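# Load two glove boxes from cart into wall dispenser

## Task

Take both glove boxes off the cart and put each into its matching slot of the wall-mounted glove dispenser, whose slots run small, medium, large from left to right. The cart and the pedal bin may be moved out of the way. At the end, open the gripper to release and move the robot away. The robot must not tip over or be left leaning, or the task fails.

## Robot and tools

ROBOT. A Hello Robot Stretch 3 with a single arm: a two-wheeled base (0.33 m long, 0.34 m wide), a lift carriage on a vertical mast, and a telescoping arm pointing to the robot's RIGHT. There is no sideways drive, so the gripper is moved forward or back by driving the base. The base spins about the point between its drive wheels, 0.05 m behind its front edge. Folded and retracted, the wrist pokes about 0.06 m past the right side and a spin sweeps a 0.28 m radius; an unfolded, level gripper reaches past that circle.

FRAMES. Base frame: origin on the floor between the drive wheels, x forward, y left, z up. hand_pose is reported in it, located where the closed fingertips meet; with all wrist joints at 0 its x axis is up, y points back along the arm toward the mast, z to the rear. Odometry frame = base frame at the start of the scene. Heading is positive to the left, in -3.142 to 3.142.

TOOLS.
execute_actions {actions, cameras}: actions is a list holding one action (or empty, which just reports state and images). An action may contain base, joints, or both, plus optional contact_limits; its motions start together. base takes exactly one of: translate_m, a relative straight drive in metres from the base's last reported position (forward positive, -1 to 1); or rotate_rad, a relative spin in radians (counter-clockwise/left positive, -3.2 to 3.2). joints is a dictionary of absolute targets by name: lift_m 0 to 1.1 (arm height on mast, tolerance 0.004); arm_m 0 to 0.52 (extension, 0.004); wrist_yaw_rad -1.345 to 4.42 (0 along the arm, positive toward the front, 3.0 folded over the base; 0.02); wrist_pitch_rad -1.57 to 0.451 (0 level, negative tips fingers down; 0.05); wrist_roll_rad -2.911 to 2.911 (0 means fingers side by side and level; 0.02); gripper_m -0.089 to 0.179 (bigger is wider; actual fingertip gap is about 0.007 less when almost shut and 0.025 less when fully open, zero under 0.007; 0.004); head_pan_rad -3.953 to 1.73 (0 forward, positive left, -1.57 looks along the arm); head_tilt_rad -1.53 to 0.419 (negative looks down). An omitted joint or base may keep driving toward an earlier target without that showing in the status. An unknown key or out-of-range value rejects the whole call with no motion. Each action runs at most 15 s. cameras: list from head_camera, nav_camera, wrist_camera, all; omitted/null/all gives every camera, [] gives none; the pictures line lists image order. If a result reports a stop, remaining calls in that same reply are skipped.
contact_limits: only arm_m, a motor_effort percentage (1 to 100) at which the arm motion halts with contact_stop (sign flips when retracting). Lower is softer, too low halts instantly; it also caps holding force until the next action. The result shows the active, default and maximum values; higher requests are trimmed.
wait {seconds 0 to 10}: commands nothing, then reports like an empty action.
zoom_image {camera, region [x0,y0,x1,y1]}: enlarges part of that camera's most recent full image; pixels from the top-left, region no larger than 504 by 504.
finished_scene {scene}: closes the scene once the last command has been held; irreversible; the result says if the goal was met and may give the next task. The goal must still hold at that moment. Replying with no tool call ends everything.

RESULTS. base_status/joint_status tell how each motion of the last accepted action ended: done (for the base, wheels turned the full amount even if slipping), off_target (resting short, possibly still pushing), contact_stop, time_out, torque_fault (old target dropped; it holds in place unless slack or off). Arm and lift contact_stop leaves that joint slack until commanded again; a slack lift can sink under load or keep pressing, and closing fingers on a surface lifts it. Base, wrist and head have no contact stop and will shove. A wrist servo overloaded for several seconds switches off for 10 s. on_its_own describes uncommanded joints; its held at value is the target, not the position. motor_effort is percent of maximum, positive toward higher joint values, peak in brackets; readings carry fixed biases and noise. Positive wheel effort pushes forward. lidar_m: 12 distances in 30-degree sectors from straight ahead counter-clockwise (4th left, 7th behind, 10th right), plane 0.17 m high, range 0.15 to 12, - means nothing; blind to clear objects, the robot and low things; the mast and a low lift can hide sectors 5, 6, 9, 10. wrist_depth_mm (45 to 1000) and head_depth_mm (280 to 4000, image sideways): 7x7 median depths from top left. base_odometry counts wheel turns only; turned_by_wheels and turned_by_imu give turning since last result; base_tilt in degrees (forward/right positive, up to about 4 degrees fixed bias).

CAMERAS. head_camera and nav_camera turn with head pan/tilt; wrist_camera rides on the gripper. Calibration lines give K, distortion and T_world_to_cam mapping base frame to camera, with small errors, larger for the wrist camera.

SPEED. Fast driving (0.30 m/s, 1.9 rad/s) needs lift_m under 0.30, arm_m under 0.03 and wrist_yaw_rad over 2.54; otherwise 0.10 m/s and 0.63 rad/s.

GRIPPING. Command gripper_m smaller than the box width to grasp (smaller squeezes harder); release by opening at least 0.02 beyond the touching value. Readings do not confirm a grasp; check images. Overly hard squeezing triggers a stall guard that weakens the grip; send a new value to re-squeeze.

AVOID. Fold or unfold the wrist only with lift_m 0.32 to 0.95, wrist_pitch_rad -0.4 and roll near 0; once folded the lift may go down to 0.25. With yaw below -0.4 keep pitch at -0.5 or lower. Pushing into something rigid with the gripper above roughly 0.45 m can tip the robot, especially with raised contact limits or repeated pushes. Do not drive while holding or hooking an immovable object, and watch for snagging, worst when reversing. If base_tilt shows a lean, back off in small steps, pull the gripper free, and lower lift_m to about 0.2. Do not drop boxes, slam, or hit hard; a loose object may occasionally get nudged.

Each tool is called after "Request:" by a JSON object that holds its "op" and its "data", one argument or row to a line.

## Session

Request:
{"op": "execute_actions", "data": {
  "actions": []
}}

Scene clock: 0.00 s.
base_odometry: x=+0.000 y=+0.000 heading=+0.000 (m, m, rad; odometry frame)
turned_by_wheels: +0.000 (rad since the last result)
turned_by_imu: +0.000 (rad since the last result)
base_tilt: forward=+1.5 right=-1.2 (deg)
lidar_m: 1.20 1.28 1.81 1.75 1.85 1.98 1.93 1.90 2.61 2.55 2.42 1.23
head_depth_mm: 1753 1447 1447 1761 1414 1138 1129 / 1737 1465 1457 1770 1711 1137 1136 / 1734 1462 1467 1787 1791 1151 1143 / 1736 1477 1481 1802 1800 1168 1160 / 1719 1496 1503 1812 1822 1174 1172 / 1802 1503 1501 1816 1824 1180 1183 / 1792 1533 1515 1831 1777 1191 1195
base_status: not commanded
joint_positions: lift_m=+0.554 arm_m=+0.001 wrist_yaw_rad=+2.932 wrist_pitch_rad=-0.580 wrist_roll_rad=+0.004 gripper_m=+0.037 head_pan_rad=-0.008 head_tilt_rad=-0.021
joint_status: not commanded
motor_effort: left_wheel=+0 right_wheel=+0 lift_m=+38 arm_m=+0 wrist_yaw_rad=+0 wrist_pitch_rad=+4 wrist_roll_rad=+0 gripper_m=+1 head_pan_rad=+0 head_tilt_rad=+2 (%)
hand_pose: x=+0.0206 y=+0.0504 z=+0.5323 quat_wxyz=(+0.273, +0.696, +0.130, +0.651) (m; base frame)
wrist_depth_mm: - - - - - - - / - - - - - - - / - - - - - - - / - 976 - - - - - / 862 854 875 850 847 842 860 / 727 731 - 724 737 733 749 / 642 647 - 656 637 644 645
pictures: head_camera (sideways: a quarter turn clockwise sets it upright), nav_camera (sideways: a quarter turn counterclockwise sets it upright), wrist_camera
Images, in order (width x height): head_camera 896x504, nav_camera 672x504, wrist_camera 644x364.

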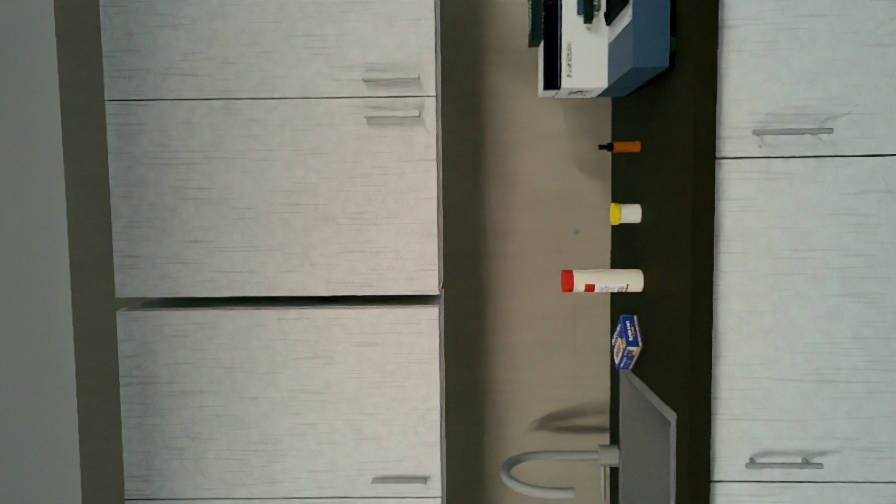

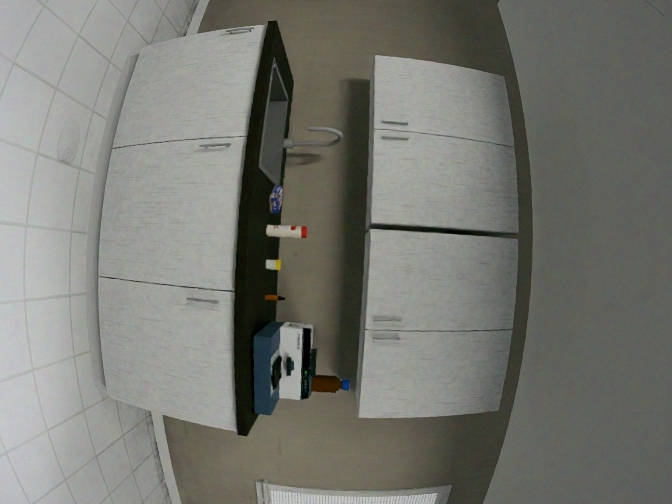

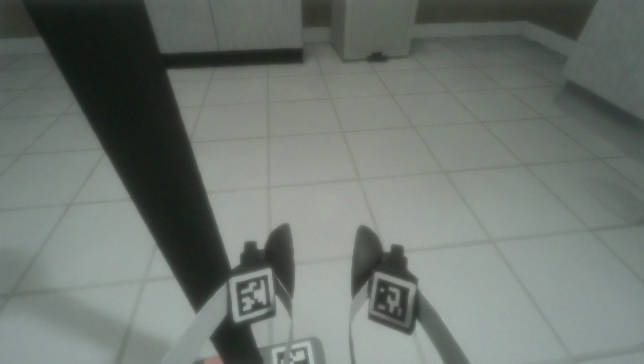

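Request:
{"op": "execute_actions", "data": {
  "actions": [
    {"joints": {"head_pan_rad": 1.57, "head_tilt_rad": -0.3}}
  ],
  "cameras": ["head_camera", "nav_camera"]
}}

Scene clock: 4.43 s.
base_odometry: x=+0.000 y=+0.000 heading=+0.000 (m, m, rad; odometry frame)
turned_by_wheels: +0.000 (rad since the last result)
turned_by_imu: +0.000 (rad since the last result)
base_tilt: forward=+1.5 right=-1.2 (deg)
lidar_m: 1.20 1.27 1.81 1.74 1.85 1.97 1.93 1.90 2.61 2.56 2.43 1.23
head_depth_mm: 1908 1998 2079 2231 1932 1969 1568 / 1934 2034 2115 2245 2295 1978 1569 / 1533 1606 1703 1772 1884 1944 1584 / 1533 1604 1689 1793 1880 1985 1577 / 1547 1615 1710 1788 1921 1980 1573 / 1554 1623 1731 1825 1922 1985 1579 / 1576 1664 1739 1859 2443 2014 1566
base_status: not commanded
joint_positions: lift_m=+0.554 arm_m=+0.001 wrist_yaw_rad=+2.932 wrist_pitch_rad=-0.580 wrist_roll_rad=+0.004 gripper_m=+0.037 head_pan_rad=+1.563 head_tilt_rad=-0.296
joint_status: all done
motor_effort: left_wheel=+0(0) right_wheel=+0(1) lift_m=+38(38) arm_m=+0(1) wrist_yaw_rad=+0(0) wrist_pitch_rad=+5(5) wrist_roll_rad=+0(0) gripper_m=+1(0) head_pan_rad=+4(49) head_tilt_rad=-2(26) (%)
hand_pose: x=+0.0206 y=+0.0504 z=+0.5323 quat_wxyz=(+0.273, +0.696, +0.130, +0.651) (m; base frame)
wrist_depth_mm: - - - - - - - / - - - - - - - / - - - - - - - / - 965 - - - - - / 834 835 878 845 859 858 860 / 730 731 - 732 740 726 725 / 636 639 - 666 625 644 652
pictures: head_camera (sideways: a quarter turn clockwise sets it upright), nav_camera (sideways: a quarter turn counterclockwise sets it upright)
camera_calibration (this result's frames):
head_camera: T_world_to_cam=[[-0.0135199, -0.259306, -0.965701, 1.27951], [-0.999896, 0.0083943, 0.0117446, -0.00773455], [0.00506095, 0.965759, -0.259392, 0.291666], [0, 0, 0, 1]] pos_world=[0.00808888, 0.0501684, 1.31137]
nav_camera: T_world_to_cam=[[-0.0417585, 0.334506, 0.941468, -1.18305], [0.99863, -0.0157584, 0.049893, -0.0178906], [0.0315255, 0.942262, -0.333389, 0.395124], [0, 0, 0, 1]] pos_world=[-0.043993, 0.0231461, 1.24643]
Images, in order (width x height): head_camera 896x504, nav_camera 672x504.

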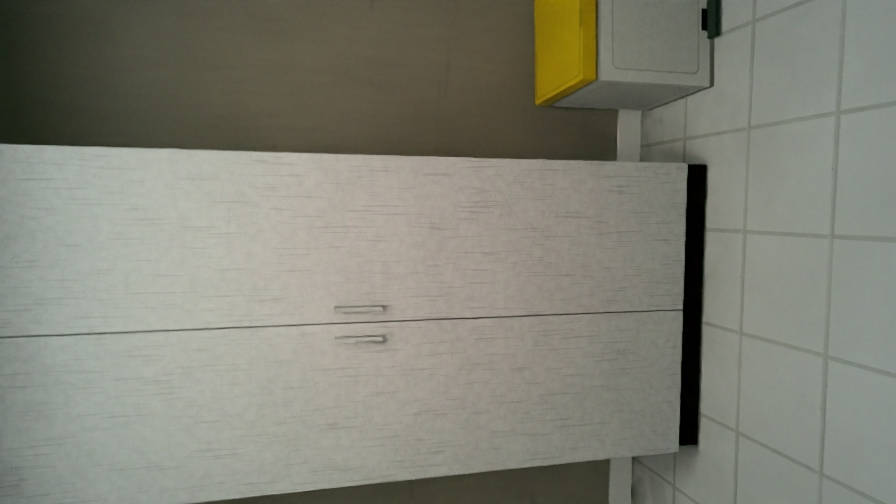

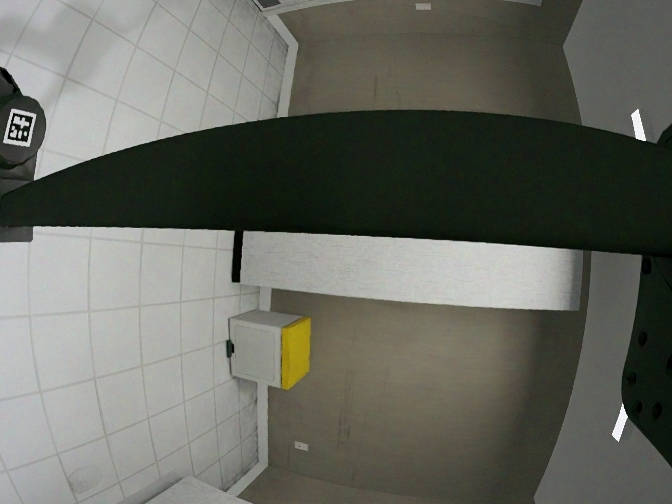

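Request:
{"op": "execute_actions", "data": {
  "actions": [
    {"joints": {"head_pan_rad": -2.3, "head_tilt_rad": -0.3}}
  ],
  "cameras": ["head_camera", "nav_camera"]
}}

Scene clock: 10.53 s.
base_odometry: x=+0.000 y=+0.000 heading=+0.000 (m, m, rad; odometry frame)
turned_by_wheels: +0.000 (rad since the last result)
turned_by_imu: +0.000 (rad since the last result)
base_tilt: forward=+1.5 right=-1.3 (deg)
lidar_m: 1.20 1.27 1.82 1.74 1.85 1.97 1.93 1.90 2.61 2.55 2.43 1.23
head_depth_mm: 2048 2136 2218 2210 2286 2036 1581 / 2262 2348 2472 2286 2358 2051 1576 / 2533 2696 2773 2897 2759 2056 1588 / 2826 2942 3092 3297 3007 2060 1578 / 2674 2853 2908 3006 2972 2066 1586 / 2528 2536 2741 2826 2829 2057 1575 / 2375 2467 2547 2606 2668 2084 1593
base_status: not commanded
joint_positions: lift_m=+0.554 arm_m=+0.001 wrist_yaw_rad=+2.932 wrist_pitch_rad=-0.580 wrist_roll_rad=+0.004 gripper_m=+0.037 head_pan_rad=-2.293 head_tilt_rad=-0.296
joint_status: all done
motor_effort: left_wheel=+0(1) right_wheel=+0(1) lift_m=+38(38) arm_m=+0(1) wrist_yaw_rad=+0(0) wrist_pitch_rad=+4(4) wrist_roll_rad=+0(0) gripper_m=+1(0) head_pan_rad=-4(49) head_tilt_rad=-2(1) (%)
hand_pose: x=+0.0206 y=+0.0504 z=+0.5323 quat_wxyz=(+0.273, +0.696, +0.130, +0.651) (m; base frame)
wrist_depth_mm: - - - - - - - / - - - - - - - / - - - - - - - / - 978 - - - - - / 837 854 884 844 855 849 833 / 721 730 - 738 725 734 737 / 639 640 - 653 623 640 640
pictures: head_camera (sideways: a quarter turn clockwise sets it upright), nav_camera (sideways: a quarter turn counterclockwise sets it upright)
camera_calibration (this result's frames):
head_camera: T_world_to_cam=[[0.180145, 0.187274, -0.965648, 1.27826], [0.750212, -0.661094, 0.0117445, -0.0184101], [-0.636184, -0.726556, -0.259588, 0.295833], [0, 0, 0, 1]] pos_world=[-0.0282555, -0.0366158, 1.31136]
nav_camera: T_world_to_cam=[[-0.187605, -0.280303, 0.9414, -1.18208], [-0.744441, 0.665821, 0.0498945, -0.00725985], [-0.64079, -0.691457, -0.33358, 0.399474], [0, 0, 0, 1]] pos_world=[0.0288108, -0.0502868, 1.24643]
Images, in order (width x height): head_camera 896x504, nav_camera 672x504.

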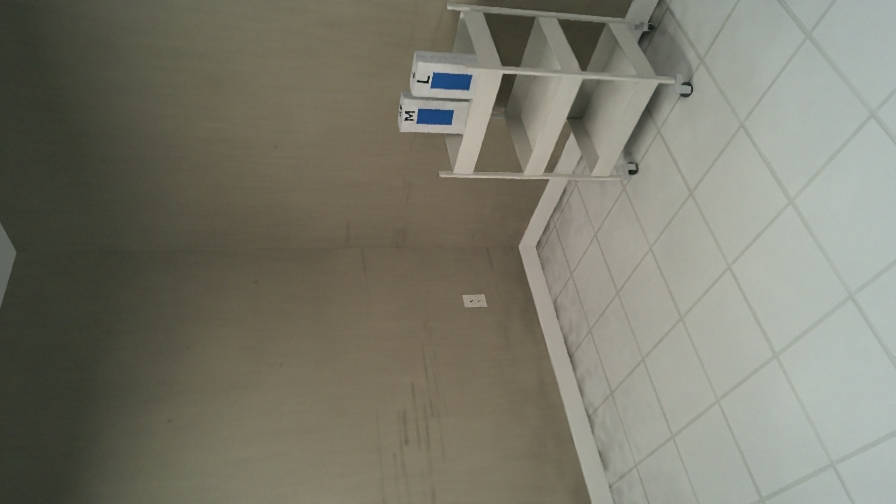

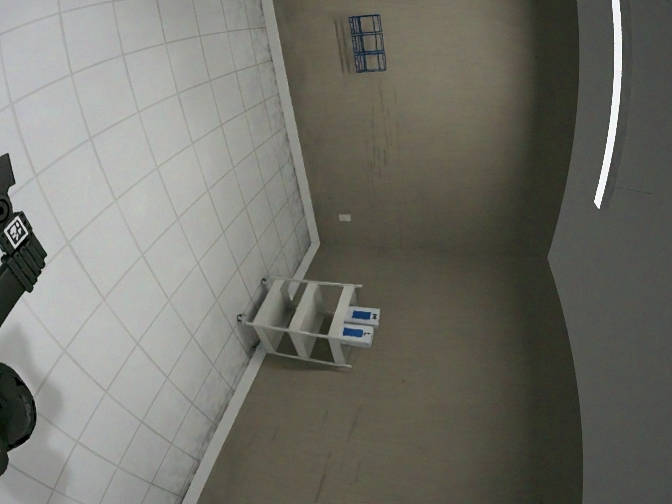

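Request:
{"op": "zoom_image", "data": {
  "camera": "head_camera",
  "region": [380, 0, 720, 200]
}}

Request:
{"op": "execute_actions", "data": {
  "actions": [
    {"joints": {"head_pan_rad": -1.65, "head_tilt_rad": -0.15}}
  ],
  "cameras": ["head_camera"]
}}

Region (380, 0, 720, 200) of head_camera's 896x504 image, scaled by 1.482, with more detail than that image has; it fills the top 296 rows of this view, and the rest is white.

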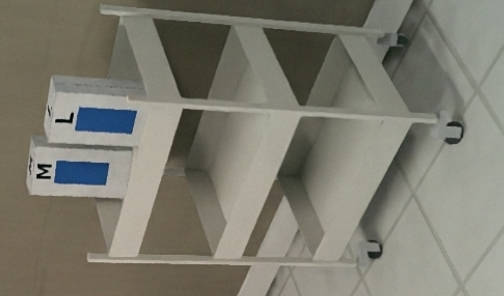

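Scene clock: 22.87 s.
base_odometry: x=+0.000 y=+0.000 heading=+0.000 (m, m, rad; odometry frame)
turned_by_wheels: +0.000 (rad since the last result)
turned_by_imu: +0.000 (rad since the last result)
base_tilt: forward=+1.5 right=-1.2 (deg)
lidar_m: 1.20 1.27 1.82 1.74 1.85 1.98 1.94 1.90 2.61 2.55 2.41 1.23
head_depth_mm: 2396 2460 2549 2614 2624 2552 1837 / 2375 2474 2507 2616 2694 2564 1827 / 2406 2487 2490 2577 2693 2550 1839 / 2385 2440 2506 2568 2642 2578 1834 / 2352 2433 2523 2598 2653 2568 1860 / 2348 2443 2511 2596 2650 2579 1854 / 2342 2447 2509 2598 2656 2568 1849
base_status: not commanded
joint_positions: lift_m=+0.554 arm_m=+0.001 wrist_yaw_rad=+2.932 wrist_pitch_rad=-0.580 wrist_roll_rad=+0.004 gripper_m=+0.037 head_pan_rad=-1.657 head_tilt_rad=-0.162
joint_status: all done
motor_effort: left_wheel=+0(0) right_wheel=+0(1) lift_m=+39(39) arm_m=+0(1) wrist_yaw_rad=+0(0) wrist_pitch_rad=+5(5) wrist_roll_rad=+0(0) gripper_m=+0(0) head_pan_rad=+4(42) head_tilt_rad=+7(22) (%)
hand_pose: x=+0.0206 y=+0.0504 z=+0.5323 quat_wxyz=(+0.273, +0.696, +0.130, +0.651) (m; base frame)
wrist_depth_mm: - - - - - - - / - - - - - - - / - - - - - - - / - 959 - - - - - / 850 852 873 847 844 846 852 / 729 731 - 734 746 734 728 / 637 643 - 661 624 637 639
pictures: head_camera (sideways: a quarter turn clockwise sets it upright)
camera_calibration (this result's frames):
head_camera: T_world_to_cam=[[0.0224464, 0.126557, -0.991705, 1.31331], [0.996302, -0.0851211, 0.0116876, -0.0198393], [-0.0829359, -0.9883, -0.128, 0.121179], [0, 0, 0, 1]] pos_world=[0.000336898, -0.0481367, 1.31816]
Images, in order (width x height): head_camera 896x504.

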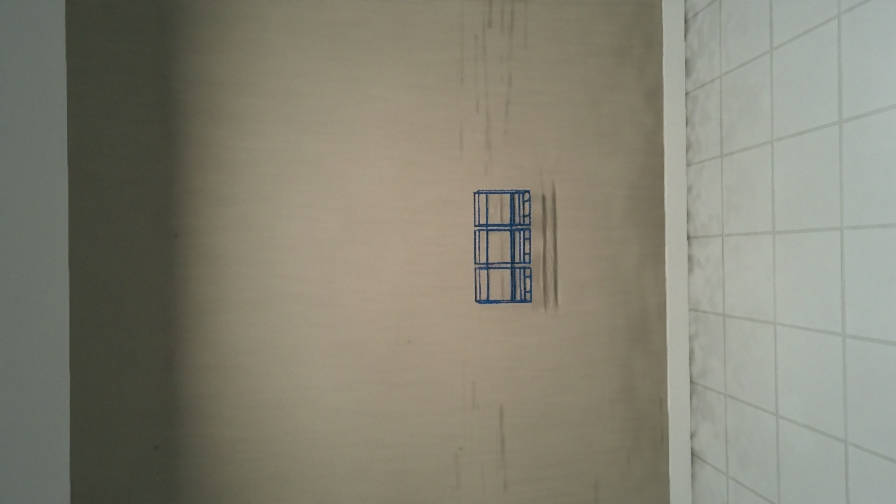

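Request:
{"op": "zoom_image", "data": {
  "camera": "head_camera",
  "region": [440, 170, 580, 320]
}}

Region (440, 170, 580, 320) of head_camera's 896x504 image, scaled by 3.360, with more detail than that image has; it fills the left 470 columns of this view, and the rest is white.

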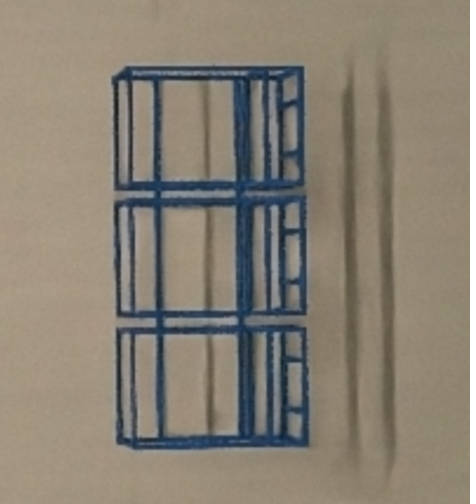

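Request:
{"op": "execute_actions", "data": {
  "actions": [
    {"joints": {"lift_m": 0.27, "wrist_pitch_rad": -0.4, "head_pan_rad": 0.0, "head_tilt_rad": -0.4}, "base": {"rotate_rad": -2.356}}
  ],
  "cameras": ["head_camera"]
}}

Request:
{"op": "execute_actions", "data": {
  "actions": [
    {"base": {"translate_m": 1.0}}
  ],
  "cameras": []
}}

Request:
{"op": "execute_actions", "data": {
  "actions": [
    {"base": {"translate_m": 0.6}, "joints": {"head_pan_rad": -0.8, "head_tilt_rad": -0.6}}
  ],
  "cameras": ["head_camera"]
}}

Scene clock: 60.73 s.
base_odometry: x=+0.000 y=+0.000 heading=-2.356 (m, m, rad; odometry frame)
turned_by_wheels: -2.356 (rad since the last result)
turned_by_imu: -2.327 (rad since the last result)
base_tilt: forward=+1.5 right=-1.2 (deg)
lidar_m: 1.90 2.55 2.57 1.34 1.20 1.21 1.45 1.75 1.75 2.14 1.93 1.94
head_depth_mm: 1916 2014 2121 2246 2291 1797 1436 / 2080 2205 2261 2133 2337 1807 1438 / 2286 2437 2575 2458 2311 1820 1446 / 2542 2765 2947 3108 2462 1823 1451 / 2749 2866 3079 3217 2479 1826 1453 / 2587 2679 2803 2999 2460 1807 1450 / 2366 2449 2642 2762 2514 1843 1445
base_status: done
joint_positions: lift_m=+0.270 arm_m=+0.001 wrist_yaw_rad=+2.932 wrist_pitch_rad=-0.422 wrist_roll_rad=+0.004 gripper_m=+0.037 head_pan_rad=-0.007 head_tilt_rad=-0.396
joint_status: all done
motor_effort: left_wheel=+2(8) right_wheel=-2(8) lift_m=+29(35) arm_m=+0(0) wrist_yaw_rad=+0(0) wrist_pitch_rad=+8(8) wrist_roll_rad=+0(0) gripper_m=+1(0) head_pan_rad=+4(49) head_tilt_rad=-2(23) (%)
hand_pose: x=+0.0253 y=+0.0726 z=+0.2821 quat_wxyz=(+0.220, +0.704, +0.075, +0.671) (m; base frame)
wrist_depth_mm: - - - - - - - / 903 - - - - - - / 937 - - - - - - / 753 - 764 751 762 759 755 / 591 574 614 600 599 594 605 / 487 487 - 504 498 500 503 / 429 - - 421 405 421 421
pictures: head_camera (sideways: a quarter turn clockwise sets it upright)
camera_calibration (this result's frames):
head_camera: T_world_to_cam=[[-0.354005, 0.0139121, -0.93514, 1.24167], [0.00851923, 0.999896, 0.0116505, -0.0137619], [0.935205, -0.00384234, -0.354087, 0.409235], [0, 0, 0, 1]] pos_world=[0.0569574, -0.00194146, 1.3062]
Images, in order (width x height): head_camera 896x504.

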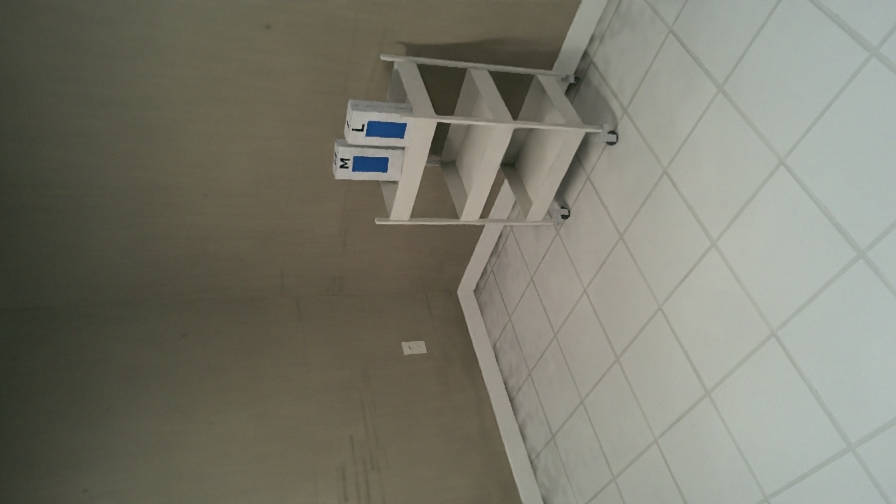

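Scene clock: 65.83 s.
base_odometry: x=-0.707 y=-0.707 heading=-2.356 (m, m, rad; odometry frame)
turned_by_wheels: +0.000 (rad since the last result)
turned_by_imu: +0.004 (rad since the last result)
base_tilt: forward=+1.5 right=-1.2 (deg)
lidar_m: 1.05 1.80 1.81 2.19 1.86 1.86 2.25 2.49 2.26 1.43 1.28 0.94
head_depth_mm: 1236 1302 1371 1368 1116 1261 1318 / 1356 1430 1508 1339 1339 1410 1362 / 1492 1588 1691 1797 1460 1537 1443 / 1667 1787 1918 2054 2229 1810 1441 / 1868 1981 2122 2266 2372 1816 1439 / 1756 1865 1972 2082 2193 1826 1446 / 1652 1710 1812 1913 2044 1829 1456
base_status: done
joint_positions: lift_m=+0.270 arm_m=+0.001 wrist_yaw_rad=+2.932 wrist_pitch_rad=-0.421 wrist_roll_rad=+0.004 gripper_m=+0.037 head_pan_rad=-0.007 head_tilt_rad=-0.396
joint_status: not commanded
motor_effort: left_wheel=+1(8) right_wheel=-1(5) lift_m=+28(29) arm_m=+0(0) wrist_yaw_rad=+0(0) wrist_pitch_rad=+8(8) wrist_roll_rad=+0(0) gripper_m=+1(0) head_pan_rad=+4(4) head_tilt_rad=-2(3) (%)
hand_pose: x=+0.0253 y=+0.0726 z=+0.2822 quat_wxyz=(+0.220, +0.704, +0.075, +0.671) (m; base frame)
wrist_depth_mm: - - - - - - - / - - - - - - - / - - - - - - - / 742 - 770 748 754 762 762 / 599 566 604 597 597 603 599 / 489 486 - 510 495 500 495 / 424 - - 421 411 421 425
pictures: none
No camera images: the call's "cameras" was empty. Leave "cameras" out to get every camera's image.

Scene clock: 69.47 s.
base_odometry: x=-1.131 y=-1.132 heading=-2.356 (m, m, rad; odometry frame)
turned_by_wheels: +0.000 (rad since the last result)
turned_by_imu: +0.002 (rad since the last result)
base_tilt: forward=+1.5 right=-1.2 (deg)
lidar_m: 0.57 1.35 1.35 1.64 2.87 2.31 2.73 2.97 1.59 0.99 0.48 0.48
head_depth_mm: 711 777 863 972 1100 1284 1249 / 713 783 871 976 1114 1299 1242 / 718 788 874 984 942 752 906 / 724 797 879 955 712 779 910 / 727 801 897 969 826 778 913 / 733 811 897 952 855 778 911 / 739 816 903 783 831 781 890
base_status: done
joint_positions: lift_m=+0.270 arm_m=+0.001 wrist_yaw_rad=+2.932 wrist_pitch_rad=-0.421 wrist_roll_rad=+0.004 gripper_m=+0.037 head_pan_rad=-0.793 head_tilt_rad=-0.593
joint_status: all done
motor_effort: left_wheel=+1(7) right_wheel=-2(6) lift_m=+29(29) arm_m=+0(0) wrist_yaw_rad=+0(0) wrist_pitch_rad=+7(8) wrist_roll_rad=+0(0) gripper_m=+0(1) head_pan_rad=-4(48) head_tilt_rad=-3(24) (%)
hand_pose: x=+0.0253 y=+0.0727 z=+0.2822 quat_wxyz=(+0.220, +0.704, +0.075, +0.671) (m; base frame)
wrist_depth_mm: - - - - - - 949 / - - - - - - - / - - - - - - 983 / 733 - 750 754 754 775 775 / 591 559 606 594 594 597 611 / 486 488 - 508 497 499 502 / 431 - - 425 410 423 424
pictures: head_camera (sideways: a quarter turn clockwise sets it upright)
camera_calibration (this result's frames):
head_camera: T_world_to_cam=[[-0.364211, 0.386101, -0.847512, 1.12742], [0.715078, 0.698956, 0.0111245, -0.0173842], [0.596669, -0.601985, -0.53066, 0.641064], [0, 0, 0, 1]] pos_world=[0.040548, -0.0372367, 1.29589]
Images, in order (width x height): head_camera 896x504.

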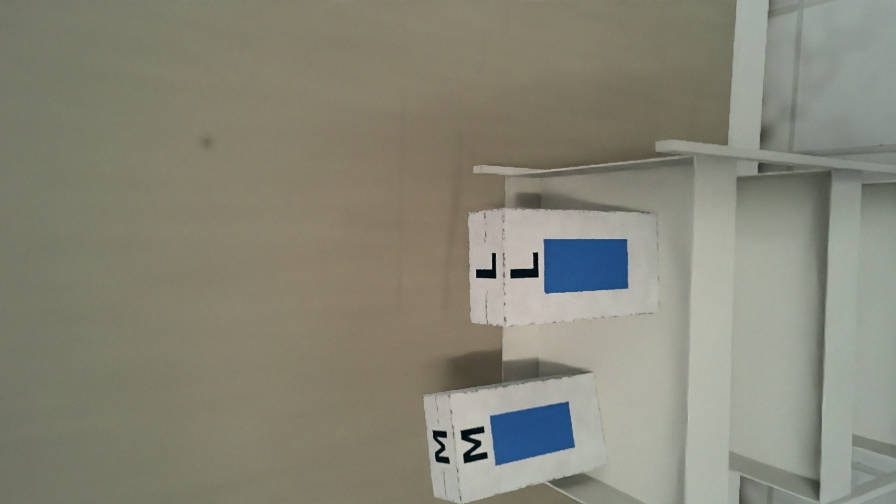

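Request:
{"op": "execute_actions", "data": {
  "actions": [
    {"base": {"rotate_rad": 0.75}, "joints": {"lift_m": 0.8, "head_pan_rad": -1.57, "head_tilt_rad": -0.6, "gripper_m": 0.175}}
  ],
  "cameras": []
}}

Request:
{"op": "execute_actions", "data": {
  "actions": [
    {"joints": {"wrist_yaw_rad": 0.0}}
  ],
  "cameras": []
}}

Request:
{"op": "execute_actions", "data": {
  "actions": [
    {"joints": {"wrist_pitch_rad": 0.0}}
  ]
}}

Scene clock: 98.57 s.
base_odometry: x=-1.131 y=-1.132 heading=-1.606 (m, m, rad; odometry frame)
turned_by_wheels: +0.750 (rad since the last result)
turned_by_imu: +0.740 (rad since the last result)
base_tilt: forward=+1.5 right=-1.2 (deg)
lidar_m: 1.35 1.42 1.99 2.32 2.35 3.03 2.96 1.22 0.91 0.47 0.50 1.31
head_depth_mm: 714 783 871 980 1119 1303 1243 / 717 792 878 989 1120 1304 1249 / 721 796 880 970 971 776 914 / 722 795 886 959 720 776 893 / 730 800 893 972 748 777 909 / 733 809 900 963 856 778 914 / 739 811 904 779 829 780 896
base_status: done
joint_positions: lift_m=+0.800 arm_m=+0.001 wrist_yaw_rad=+2.932 wrist_pitch_rad=-0.421 wrist_roll_rad=+0.004 gripper_m=+0.175 head_pan_rad=-1.563 head_tilt_rad=-0.593
joint_status: all done
motor_effort: left_wheel=-1(6) right_wheel=+1(7) lift_m=+48(47) arm_m=+1(1) wrist_yaw_rad=+0(0) wrist_pitch_rad=+8(7) wrist_roll_rad=+0(0) gripper_m=+1(100) head_pan_rad=-4(46) head_tilt_rad=-3(6) (%)
hand_pose: x=+0.0254 y=+0.0727 z=+0.8117 quat_wxyz=(+0.220, +0.704, +0.074, +0.671) (m; base frame)
wrist_depth_mm: - - - - - - - / - - - - - - - / - - - - - - - / - - - - - - - / - - - - - - - / - - - - - - - / 945 953 958 966 956 935 -
pictures: none
No camera images: the call's "cameras" was empty. Leave "cameras" out to get every camera's image.

Scene clock: 101.03 s.
base_odometry: x=-1.131 y=-1.132 heading=-1.606 (m, m, rad; odometry frame)
turned_by_wheels: +0.000 (rad since the last result)
turned_by_imu: +0.000 (rad since the last result)
base_tilt: forward=+1.5 right=-1.2 (deg)
lidar_m: 1.35 1.42 1.99 2.31 2.36 3.02 2.97 1.22 0.91 0.47 0.50 1.31
head_depth_mm: 715 784 868 984 1120 1299 1254 / 719 787 877 985 1128 1309 1260 / 723 793 885 976 968 773 - / 726 796 887 965 722 775 913 / 728 799 896 977 747 755 914 / 736 806 900 956 857 778 915 / 737 808 903 777 830 780 894
base_status: not commanded
joint_positions: lift_m=+0.800 arm_m=+0.001 wrist_yaw_rad=+0.002 wrist_pitch_rad=-0.421 wrist_roll_rad=+0.004 gripper_m=+0.175 head_pan_rad=-1.563 head_tilt_rad=-0.593
joint_status: all done
motor_effort: left_wheel=-1(1) right_wheel=+1(1) lift_m=+48(48) arm_m=+0(0) wrist_yaw_rad=-2(3) wrist_pitch_rad=+8(8) wrist_roll_rad=+0(0) gripper_m=-1(1) head_pan_rad=-5(4) head_tilt_rad=-3(3) (%)
hand_pose: x=-0.0211 y=-0.3705 z=+0.8117 quat_wxyz=(+0.690, +0.148, -0.692, -0.148) (m; base frame)
wrist_depth_mm: 567 566 326 552 557 548 543 / 620 420 318 600 604 613 591 / 695 448 353 567 661 662 650 / 448 482 393 407 722 724 707 / 321 367 316 404 807 800 786 / - 617 616 607 929 920 891 / 459 550 568 555 983 948 948
pictures: none
No camera images: the call's "cameras" was empty. Leave "cameras" out to get every camera's image.

Scene clock: 102.07 s.
base_odometry: x=-1.131 y=-1.132 heading=-1.606 (m, m, rad; odometry frame)
turned_by_wheels: +0.000 (rad since the last result)
turned_by_imu: +0.000 (rad since the last result)
base_tilt: forward=+1.5 right=-1.3 (deg)
lidar_m: 1.35 1.42 1.99 2.32 2.36 3.03 2.96 1.22 0.91 0.47 0.50 1.31
head_depth_mm: 715 786 873 981 1120 1307 1258 / 719 791 879 990 1119 1318 1273 / 723 795 880 980 967 752 - / 729 800 889 961 720 775 917 / 730 801 895 973 750 779 914 / 731 808 897 963 853 777 915 / 737 811 906 779 829 781 896
base_status: not commanded
joint_positions: lift_m=+0.800 arm_m=+0.001 wrist_yaw_rad=+0.002 wrist_pitch_rad=-0.025 wrist_roll_rad=+0.004 gripper_m=+0.175 head_pan_rad=-1.563 head_tilt_rad=-0.593
joint_status: all done
motor_effort: left_wheel=-1(1) right_wheel=+2(1) lift_m=+48(48) arm_m=+1(0) wrist_yaw_rad=-2(2) wrist_pitch_rad=+9(8) wrist_roll_rad=+0(0) gripper_m=+0(0) head_pan_rad=-4(5) head_tilt_rad=-4(4) (%)
hand_pose: x=-0.0210 y=-0.4020 z=+0.9078 quat_wxyz=(+0.706, +0.010, -0.708, -0.009) (m; base frame)
wrist_depth_mm: 622 612 616 592 592 589 576 / 636 625 630 617 605 601 602 / 650 649 637 628 616 618 601 / 663 448 648 651 646 640 618 / 698 449 349 671 665 655 646 / 709 484 358 559 679 681 664 / 422 455 367 376 698 692 680
pictures: head_camera (sideways: a quarter turn clockwise sets it upright), nav_camera (sideways: a quarter turn counterclockwise sets it upright), wrist_camera
camera_calibration (this result's frames):
head_camera: T_world_to_cam=[[0.00725512, 0.530793, -0.84747, 1.1251], [0.99993, 0.00409357, 0.0111242, -0.0191214], [0.00937385, -0.847491, -0.530726, 0.644734], [0, 0, 0, 1]] pos_world=[0.00491369, -0.0507127, 1.29588]
nav_camera: T_world_to_cam=[[0.0491311, -0.594737, 0.802417, -1.00224], [-0.998637, -0.015075, 0.0499721, -0.00579078], [-0.0176238, -0.803779, -0.594667, 0.735398], [0, 0, 0, 1]] pos_world=[0.0564188, -0.00505995, 1.24182]
wrist_camera: T_world_to_cam=[[-0.999331, -0.0292231, 0.0219719, -0.0535486], [-0.026389, 0.160569, -0.986672, 0.99844], [0.0253056, -0.986592, -0.161233, -0.0897405], [0, 0, 0, 1]] pos_world=[-0.024894, -0.250421, 0.97184]
Images, in order (width x height): head_camera 896x504, nav_camera 672x504, wrist_camera 644x364.

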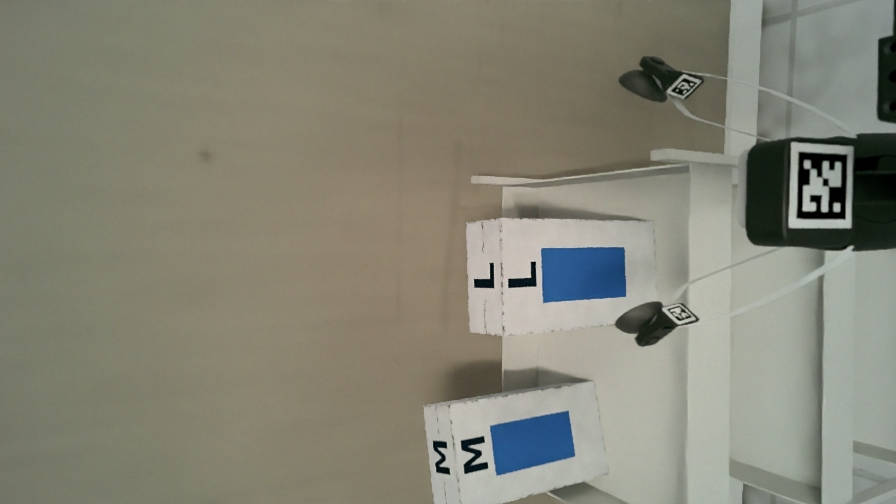

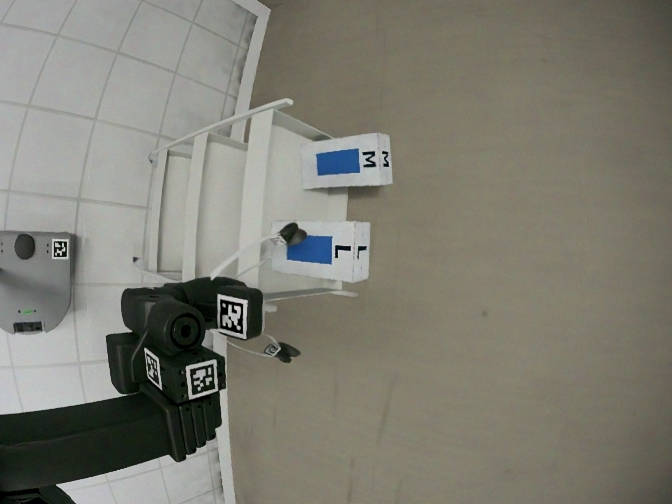

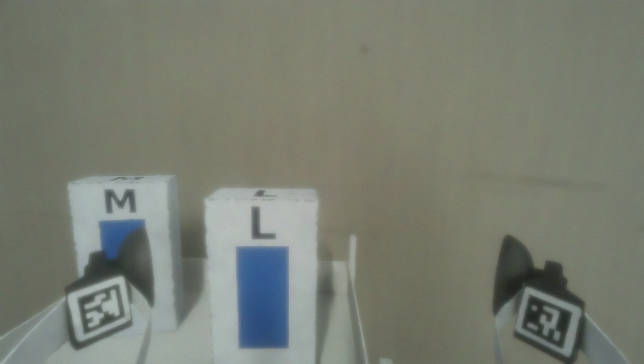

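Request:
{"op": "execute_actions", "data": {
  "actions": [
    {"base": {"translate_m": 0.074}, "joints": {"lift_m": 0.762, "arm_m": 0.12}}
  ],
  "cameras": ["wrist_camera", "head_camera"]
}}

Scene clock: 128.30 s.
base_odometry: x=-1.134 y=-1.206 heading=-1.606 (m, m, rad; odometry frame)
turned_by_wheels: +0.000 (rad since the last result)
turned_by_imu: +0.000 (rad since the last result)
base_tilt: forward=+1.5 right=-1.2 (deg)
lidar_m: 1.28 1.34 1.89 2.32 2.36 3.10 2.99 1.22 0.49 0.48 0.50 1.31
head_depth_mm: 717 786 870 982 1117 1257 - / 720 794 880 993 1070 772 - / 724 795 885 959 717 - - / 727 800 893 971 749 775 913 / 734 805 892 977 854 774 911 / 735 811 900 780 831 779 911 / 742 814 902 1000 1132 725 1177
base_status: done
joint_positions: lift_m=+0.762 arm_m=+0.120 wrist_yaw_rad=+0.001 wrist_pitch_rad=-0.024 wrist_roll_rad=+0.004 gripper_m=+0.175 head_pan_rad=-1.563 head_tilt_rad=-0.593
joint_status: all done
motor_effort: left_wheel=-1(3) right_wheel=+1(4) lift_m=+28(41) arm_m=+4(3) wrist_yaw_rad=-1(2) wrist_pitch_rad=+8(9) wrist_roll_rad=+0(0) gripper_m=+0(1) head_pan_rad=-5(4) head_tilt_rad=-3(4) (%)
hand_pose: x=-0.0212 y=-0.5203 z=+0.8708 quat_wxyz=(+0.706, +0.009, -0.708, -0.008) (m; base frame)
wrist_depth_mm: 515 501 493 487 497 479 483 / 524 518 512 506 502 491 488 / 539 530 524 516 511 504 506 / 310 318 535 233 518 521 520 / 315 324 550 224 230 541 535 / 588 339 470 231 547 554 541 / 349 346 376 237 318 572 557
pictures: head_camera (sideways: a quarter turn clockwise sets it upright), wrist_camera
camera_calibration (this result's frames):
head_camera: T_world_to_cam=[[0.00730011, 0.530793, -0.84747, 1.1251], [0.99993, 0.00400882, 0.0111242, -0.0191214], [0.00930202, -0.847492, -0.530726, 0.644734], [0, 0, 0, 1]] pos_world=[0.0049094, -0.0507126, 1.29588]
wrist_camera: T_world_to_cam=[[-0.99936, -0.0281907, 0.022014, -0.0559497], [-0.0262273, 0.159077, -0.986918, 0.980374], [0.02432, -0.986864, -0.159714, -0.213954], [0, 0, 0, 1]] pos_world=[-0.024998, -0.368676, 0.934608]
Images, in order (width x height): head_camera 896x504, wrist_camera 644x364.

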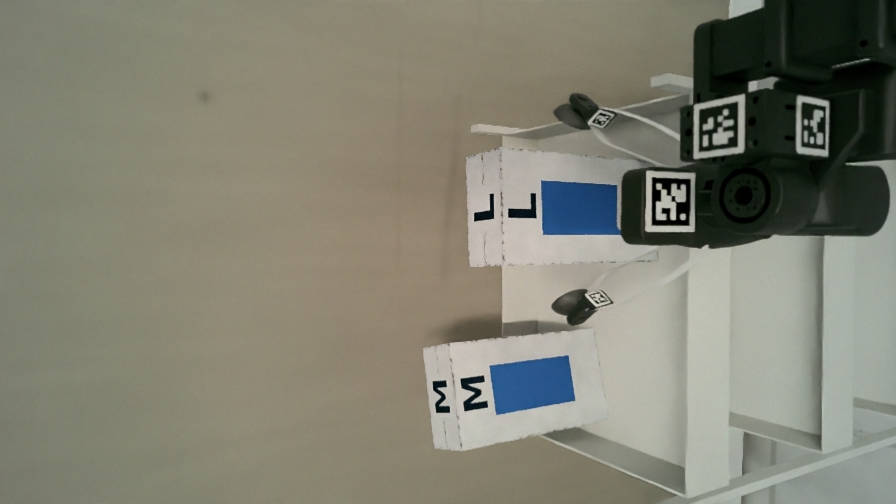

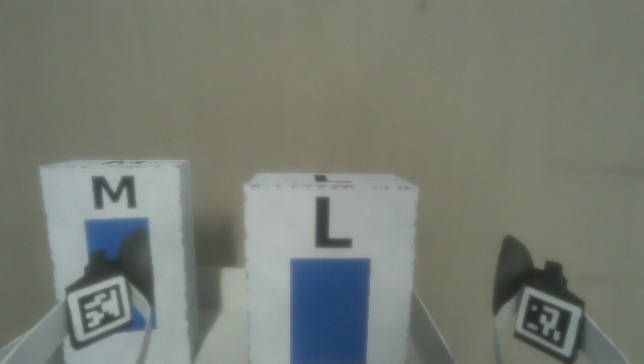

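Request:
{"op": "execute_actions", "data": {
  "actions": [
    {"joints": {"arm_m": 0.235}}
  ],
  "cameras": ["wrist_camera", "head_camera"]
}}

Scene clock: 139.97 s.
base_odometry: x=-1.134 y=-1.206 heading=-1.606 (m, m, rad; odometry frame)
turned_by_wheels: +0.000 (rad since the last result)
turned_by_imu: +0.000 (rad since the last result)
base_tilt: forward=+1.5 right=-1.2 (deg)
lidar_m: 1.28 1.34 1.89 2.33 2.36 3.11 3.00 1.22 0.49 0.48 0.50 1.31
head_depth_mm: 717 786 874 980 1122 1275 - / 719 795 876 990 1080 955 1176 / 726 798 887 954 - 960 911 / 723 801 886 975 849 777 913 / 731 807 894 974 862 773 914 / 734 806 898 779 829 778 915 / 738 814 905 1011 1132 722 1172
base_status: not commanded
joint_positions: lift_m=+0.762 arm_m=+0.235 wrist_yaw_rad=+0.001 wrist_pitch_rad=-0.024 wrist_roll_rad=+0.004 gripper_m=+0.175 head_pan_rad=-1.563 head_tilt_rad=-0.593
joint_status: all done
motor_effort: left_wheel=-1(1) right_wheel=+1(1) lift_m=+28(28) arm_m=+4(4) wrist_yaw_rad=-1(1) wrist_pitch_rad=+8(9) wrist_roll_rad=+0(0) gripper_m=+1(0) head_pan_rad=-4(4) head_tilt_rad=-4(3) (%)
hand_pose: x=-0.0213 y=-0.6353 z=+0.8708 quat_wxyz=(+0.706, +0.009, -0.708, -0.008) (m; base frame)
wrist_depth_mm: 400 394 389 386 383 379 376 / 407 403 401 396 393 390 386 / 420 413 412 410 403 398 394 / 211 424 421 418 410 410 405 / 210 236 112 114 116 416 416 / 213 106 107 108 110 112 421 / - 241 110 112 114 116 431
pictures: head_camera (sideways: a quarter turn clockwise sets it upright), wrist_camera
camera_calibration (this result's frames):
head_camera: T_world_to_cam=[[0.00731213, 0.530793, -0.84747, 1.1251], [0.99993, 0.00398617, 0.0111242, -0.0191214], [0.00928282, -0.847492, -0.530726, 0.644734], [0, 0, 0, 1]] pos_world=[0.00490825, -0.0507126, 1.29588]
wrist_camera: T_world_to_cam=[[-0.999365, -0.0280285, 0.0220145, -0.0591301], [-0.0262013, 0.159057, -0.986922, 0.998662], [0.0241603, -0.986871, -0.15969, -0.327456], [0, 0, 0, 1]] pos_world=[-0.0250148, -0.483659, 0.934611]
Images, in order (width x height): head_camera 896x504, wrist_camera 644x364.

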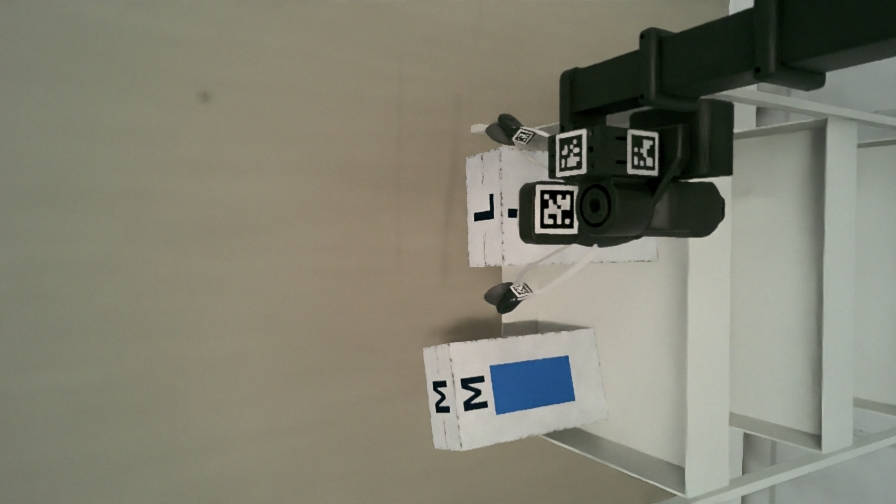

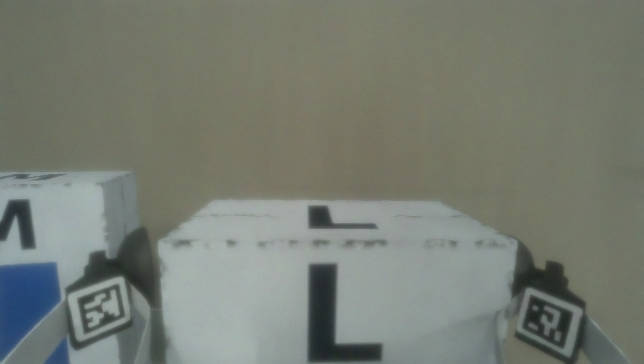

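Request:
{"op": "execute_actions", "data": {
  "actions": [
    {"joints": {"arm_m": 0.245, "gripper_m": 0.09}}
  ],
  "cameras": ["wrist_camera", "head_camera"]
}}

Scene clock: 147.27 s.
base_odometry: x=-1.134 y=-1.206 heading=-1.606 (m, m, rad; odometry frame)
turned_by_wheels: +0.000 (rad since the last result)
turned_by_imu: +0.000 (rad since the last result)
base_tilt: forward=+1.5 right=-1.3 (deg)
lidar_m: 1.28 1.34 1.89 2.33 2.36 3.10 2.99 1.22 0.49 0.48 0.50 1.31
head_depth_mm: 716 789 873 983 1116 1270 - / 720 791 874 997 1064 828 1173 / 722 797 882 951 - 958 909 / 727 802 890 954 825 778 910 / 733 808 895 976 862 775 910 / 736 807 902 780 828 779 915 / 737 815 907 1005 1129 758 1186
base_status: not commanded
joint_positions: lift_m=+0.762 arm_m=+0.245 wrist_yaw_rad=-0.003 wrist_pitch_rad=-0.021 wrist_roll_rad=+0.004 gripper_m=+0.091 head_pan_rad=-1.563 head_tilt_rad=-0.593
joint_status: all done
motor_effort: left_wheel=-1(1) right_wheel=+2(3) lift_m=+28(28) arm_m=+4(5) wrist_yaw_rad=+2(2) wrist_pitch_rad=+8(8) wrist_roll_rad=+0(0) gripper_m=-19(100) head_pan_rad=-5(4) head_tilt_rad=-3(4) (%)
hand_pose: x=-0.0222 y=-0.6454 z=+0.8716 quat_wxyz=(+0.706, +0.007, -0.708, -0.009) (m; base frame)
wrist_depth_mm: 388 382 382 374 372 371 367 / 396 395 391 383 383 382 375 / 406 409 398 399 394 390 381 / 218 409 407 407 400 402 395 / 200 255 121 123 124 407 408 / 205 211 122 123 125 420 416 / 209 252 123 124 126 436 431
pictures: head_camera (sideways: a quarter turn clockwise sets it upright), wrist_camera
camera_calibration (this result's frames):
head_camera: T_world_to_cam=[[0.00731226, 0.530793, -0.84747, 1.1251], [0.99993, 0.00398593, 0.0111242, -0.0191214], [0.00928262, -0.847492, -0.530726, 0.644734], [0, 0, 0, 1]] pos_world=[0.00490824, -0.0507126, 1.29588]
wrist_camera: T_world_to_cam=[[-0.999461, -0.0242651, 0.0221053, -0.0580275], [-0.0256292, 0.15613, -0.987404, 0.999558], [0.0205081, -0.987438, -0.156667, -0.340345], [0, 0, 0, 1]] pos_world=[-0.0253985, -0.493538, 0.934929]
Images, in order (width x height): head_camera 896x504, wrist_camera 644x364.

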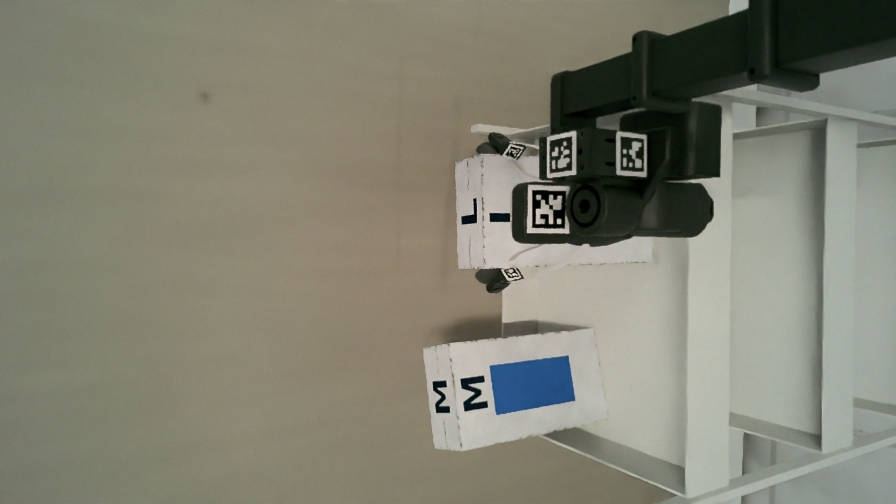

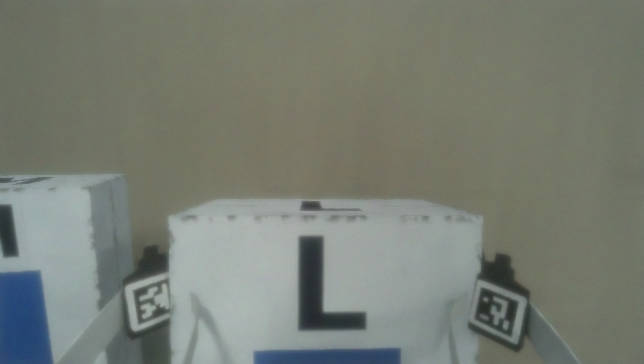

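Request:
{"op": "execute_actions", "data": {
  "actions": [
    {"joints": {"gripper_m": 0.17}}
  ],
  "cameras": ["wrist_camera"]
}}

Scene clock: 155.97 s.
base_odometry: x=-1.134 y=-1.206 heading=-1.606 (m, m, rad; odometry frame)
turned_by_wheels: +0.000 (rad since the last result)
turned_by_imu: +0.000 (rad since the last result)
base_tilt: forward=+1.5 right=-1.2 (deg)
lidar_m: 1.28 1.34 1.89 2.33 2.35 3.08 2.99 1.22 0.49 0.48 0.50 1.31
head_depth_mm: 718 785 876 982 1123 1271 - / 723 792 878 990 1069 830 1166 / 725 798 882 949 - 956 912 / 727 800 890 953 854 775 917 / 735 807 895 973 857 779 910 / 735 808 902 781 833 776 913 / 740 815 909 1010 1131 724 1181
base_status: not commanded
joint_positions: lift_m=+0.762 arm_m=+0.245 wrist_yaw_rad=-0.003 wrist_pitch_rad=-0.021 wrist_roll_rad=+0.004 gripper_m=+0.170 head_pan_rad=-1.563 head_tilt_rad=-0.593
joint_status: all done
motor_effort: left_wheel=-2(1) right_wheel=+3(3) lift_m=+28(28) arm_m=+4(4) wrist_yaw_rad=+2(3) wrist_pitch_rad=+8(8) wrist_roll_rad=+0(0) gripper_m=+1(100) head_pan_rad=-5(3) head_tilt_rad=-4(4) (%)
hand_pose: x=-0.0222 y=-0.6454 z=+0.8716 quat_wxyz=(+0.706, +0.007, -0.708, -0.009) (m; base frame)
wrist_depth_mm: 387 383 377 379 379 370 366 / 395 395 388 384 384 378 379 / 406 406 407 397 393 390 386 / 218 418 409 410 403 402 396 / 201 231 108 110 111 408 410 / 204 106 107 108 109 110 416 / - 218 109 110 112 272 426
pictures: wrist_camera
camera_calibration (this result's frames):
wrist_camera: T_world_to_cam=[[-0.99946, -0.0243239, 0.0220966, -0.0580427], [-0.0256297, 0.156127, -0.987404, 0.999557], [0.0205677, -0.987437, -0.156666, -0.340344], [0, 0, 0, 1]] pos_world=[-0.0253929, -0.493539, 0.934929]
Images, in order (width x height): wrist_camera 644x364.

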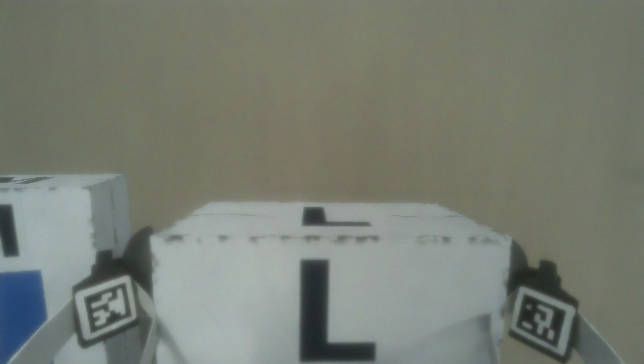

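Request:
{"op": "execute_actions", "data": {
  "actions": [
    {"joints": {"arm_m": 0.228}}
  ],
  "cameras": []
}}

Scene clock: 160.63 s.
base_odometry: x=-1.134 y=-1.206 heading=-1.606 (m, m, rad; odometry frame)
turned_by_wheels: +0.000 (rad since the last result)
turned_by_imu: +0.000 (rad since the last result)
base_tilt: forward=+1.5 right=-1.2 (deg)
lidar_m: 1.28 1.34 1.89 2.33 2.36 3.10 2.99 1.22 0.49 0.48 0.50 1.31
head_depth_mm: 717 784 872 981 1115 1273 - / 723 789 884 982 1085 - 1174 / 723 793 883 960 678 958 908 / 729 802 889 962 821 777 909 / 731 805 892 977 863 776 910 / 734 812 900 783 831 774 912 / 741 815 910 1004 1129 757 1179
base_status: not commanded
joint_positions: lift_m=+0.762 arm_m=+0.228 wrist_yaw_rad=-0.002 wrist_pitch_rad=-0.021 wrist_roll_rad=+0.004 gripper_m=+0.170 head_pan_rad=-1.563 head_tilt_rad=-0.593
joint_status: all done
motor_effort: left_wheel=-1(1) right_wheel=+2(2) lift_m=+28(28) arm_m=-2(4) wrist_yaw_rad=+2(2) wrist_pitch_rad=+8(8) wrist_roll_rad=+0(0) gripper_m=+0(0) head_pan_rad=-4(4) head_tilt_rad=-4(4) (%)
hand_pose: x=-0.0219 y=-0.6289 z=+0.8716 quat_wxyz=(+0.706, +0.007, -0.708, -0.008) (m; base frame)
wrist_depth_mm: 404 404 397 393 389 387 380 / 414 412 409 406 400 392 393 / 422 422 419 417 408 407 401 / 218 426 428 421 420 413 413 / 214 234 114 116 117 423 420 / 219 269 114 115 116 118 429 / - 240 118 118 120 123 442
pictures: none
No camera images: the call's "cameras" was empty. Leave "cameras" out to get every camera's image.


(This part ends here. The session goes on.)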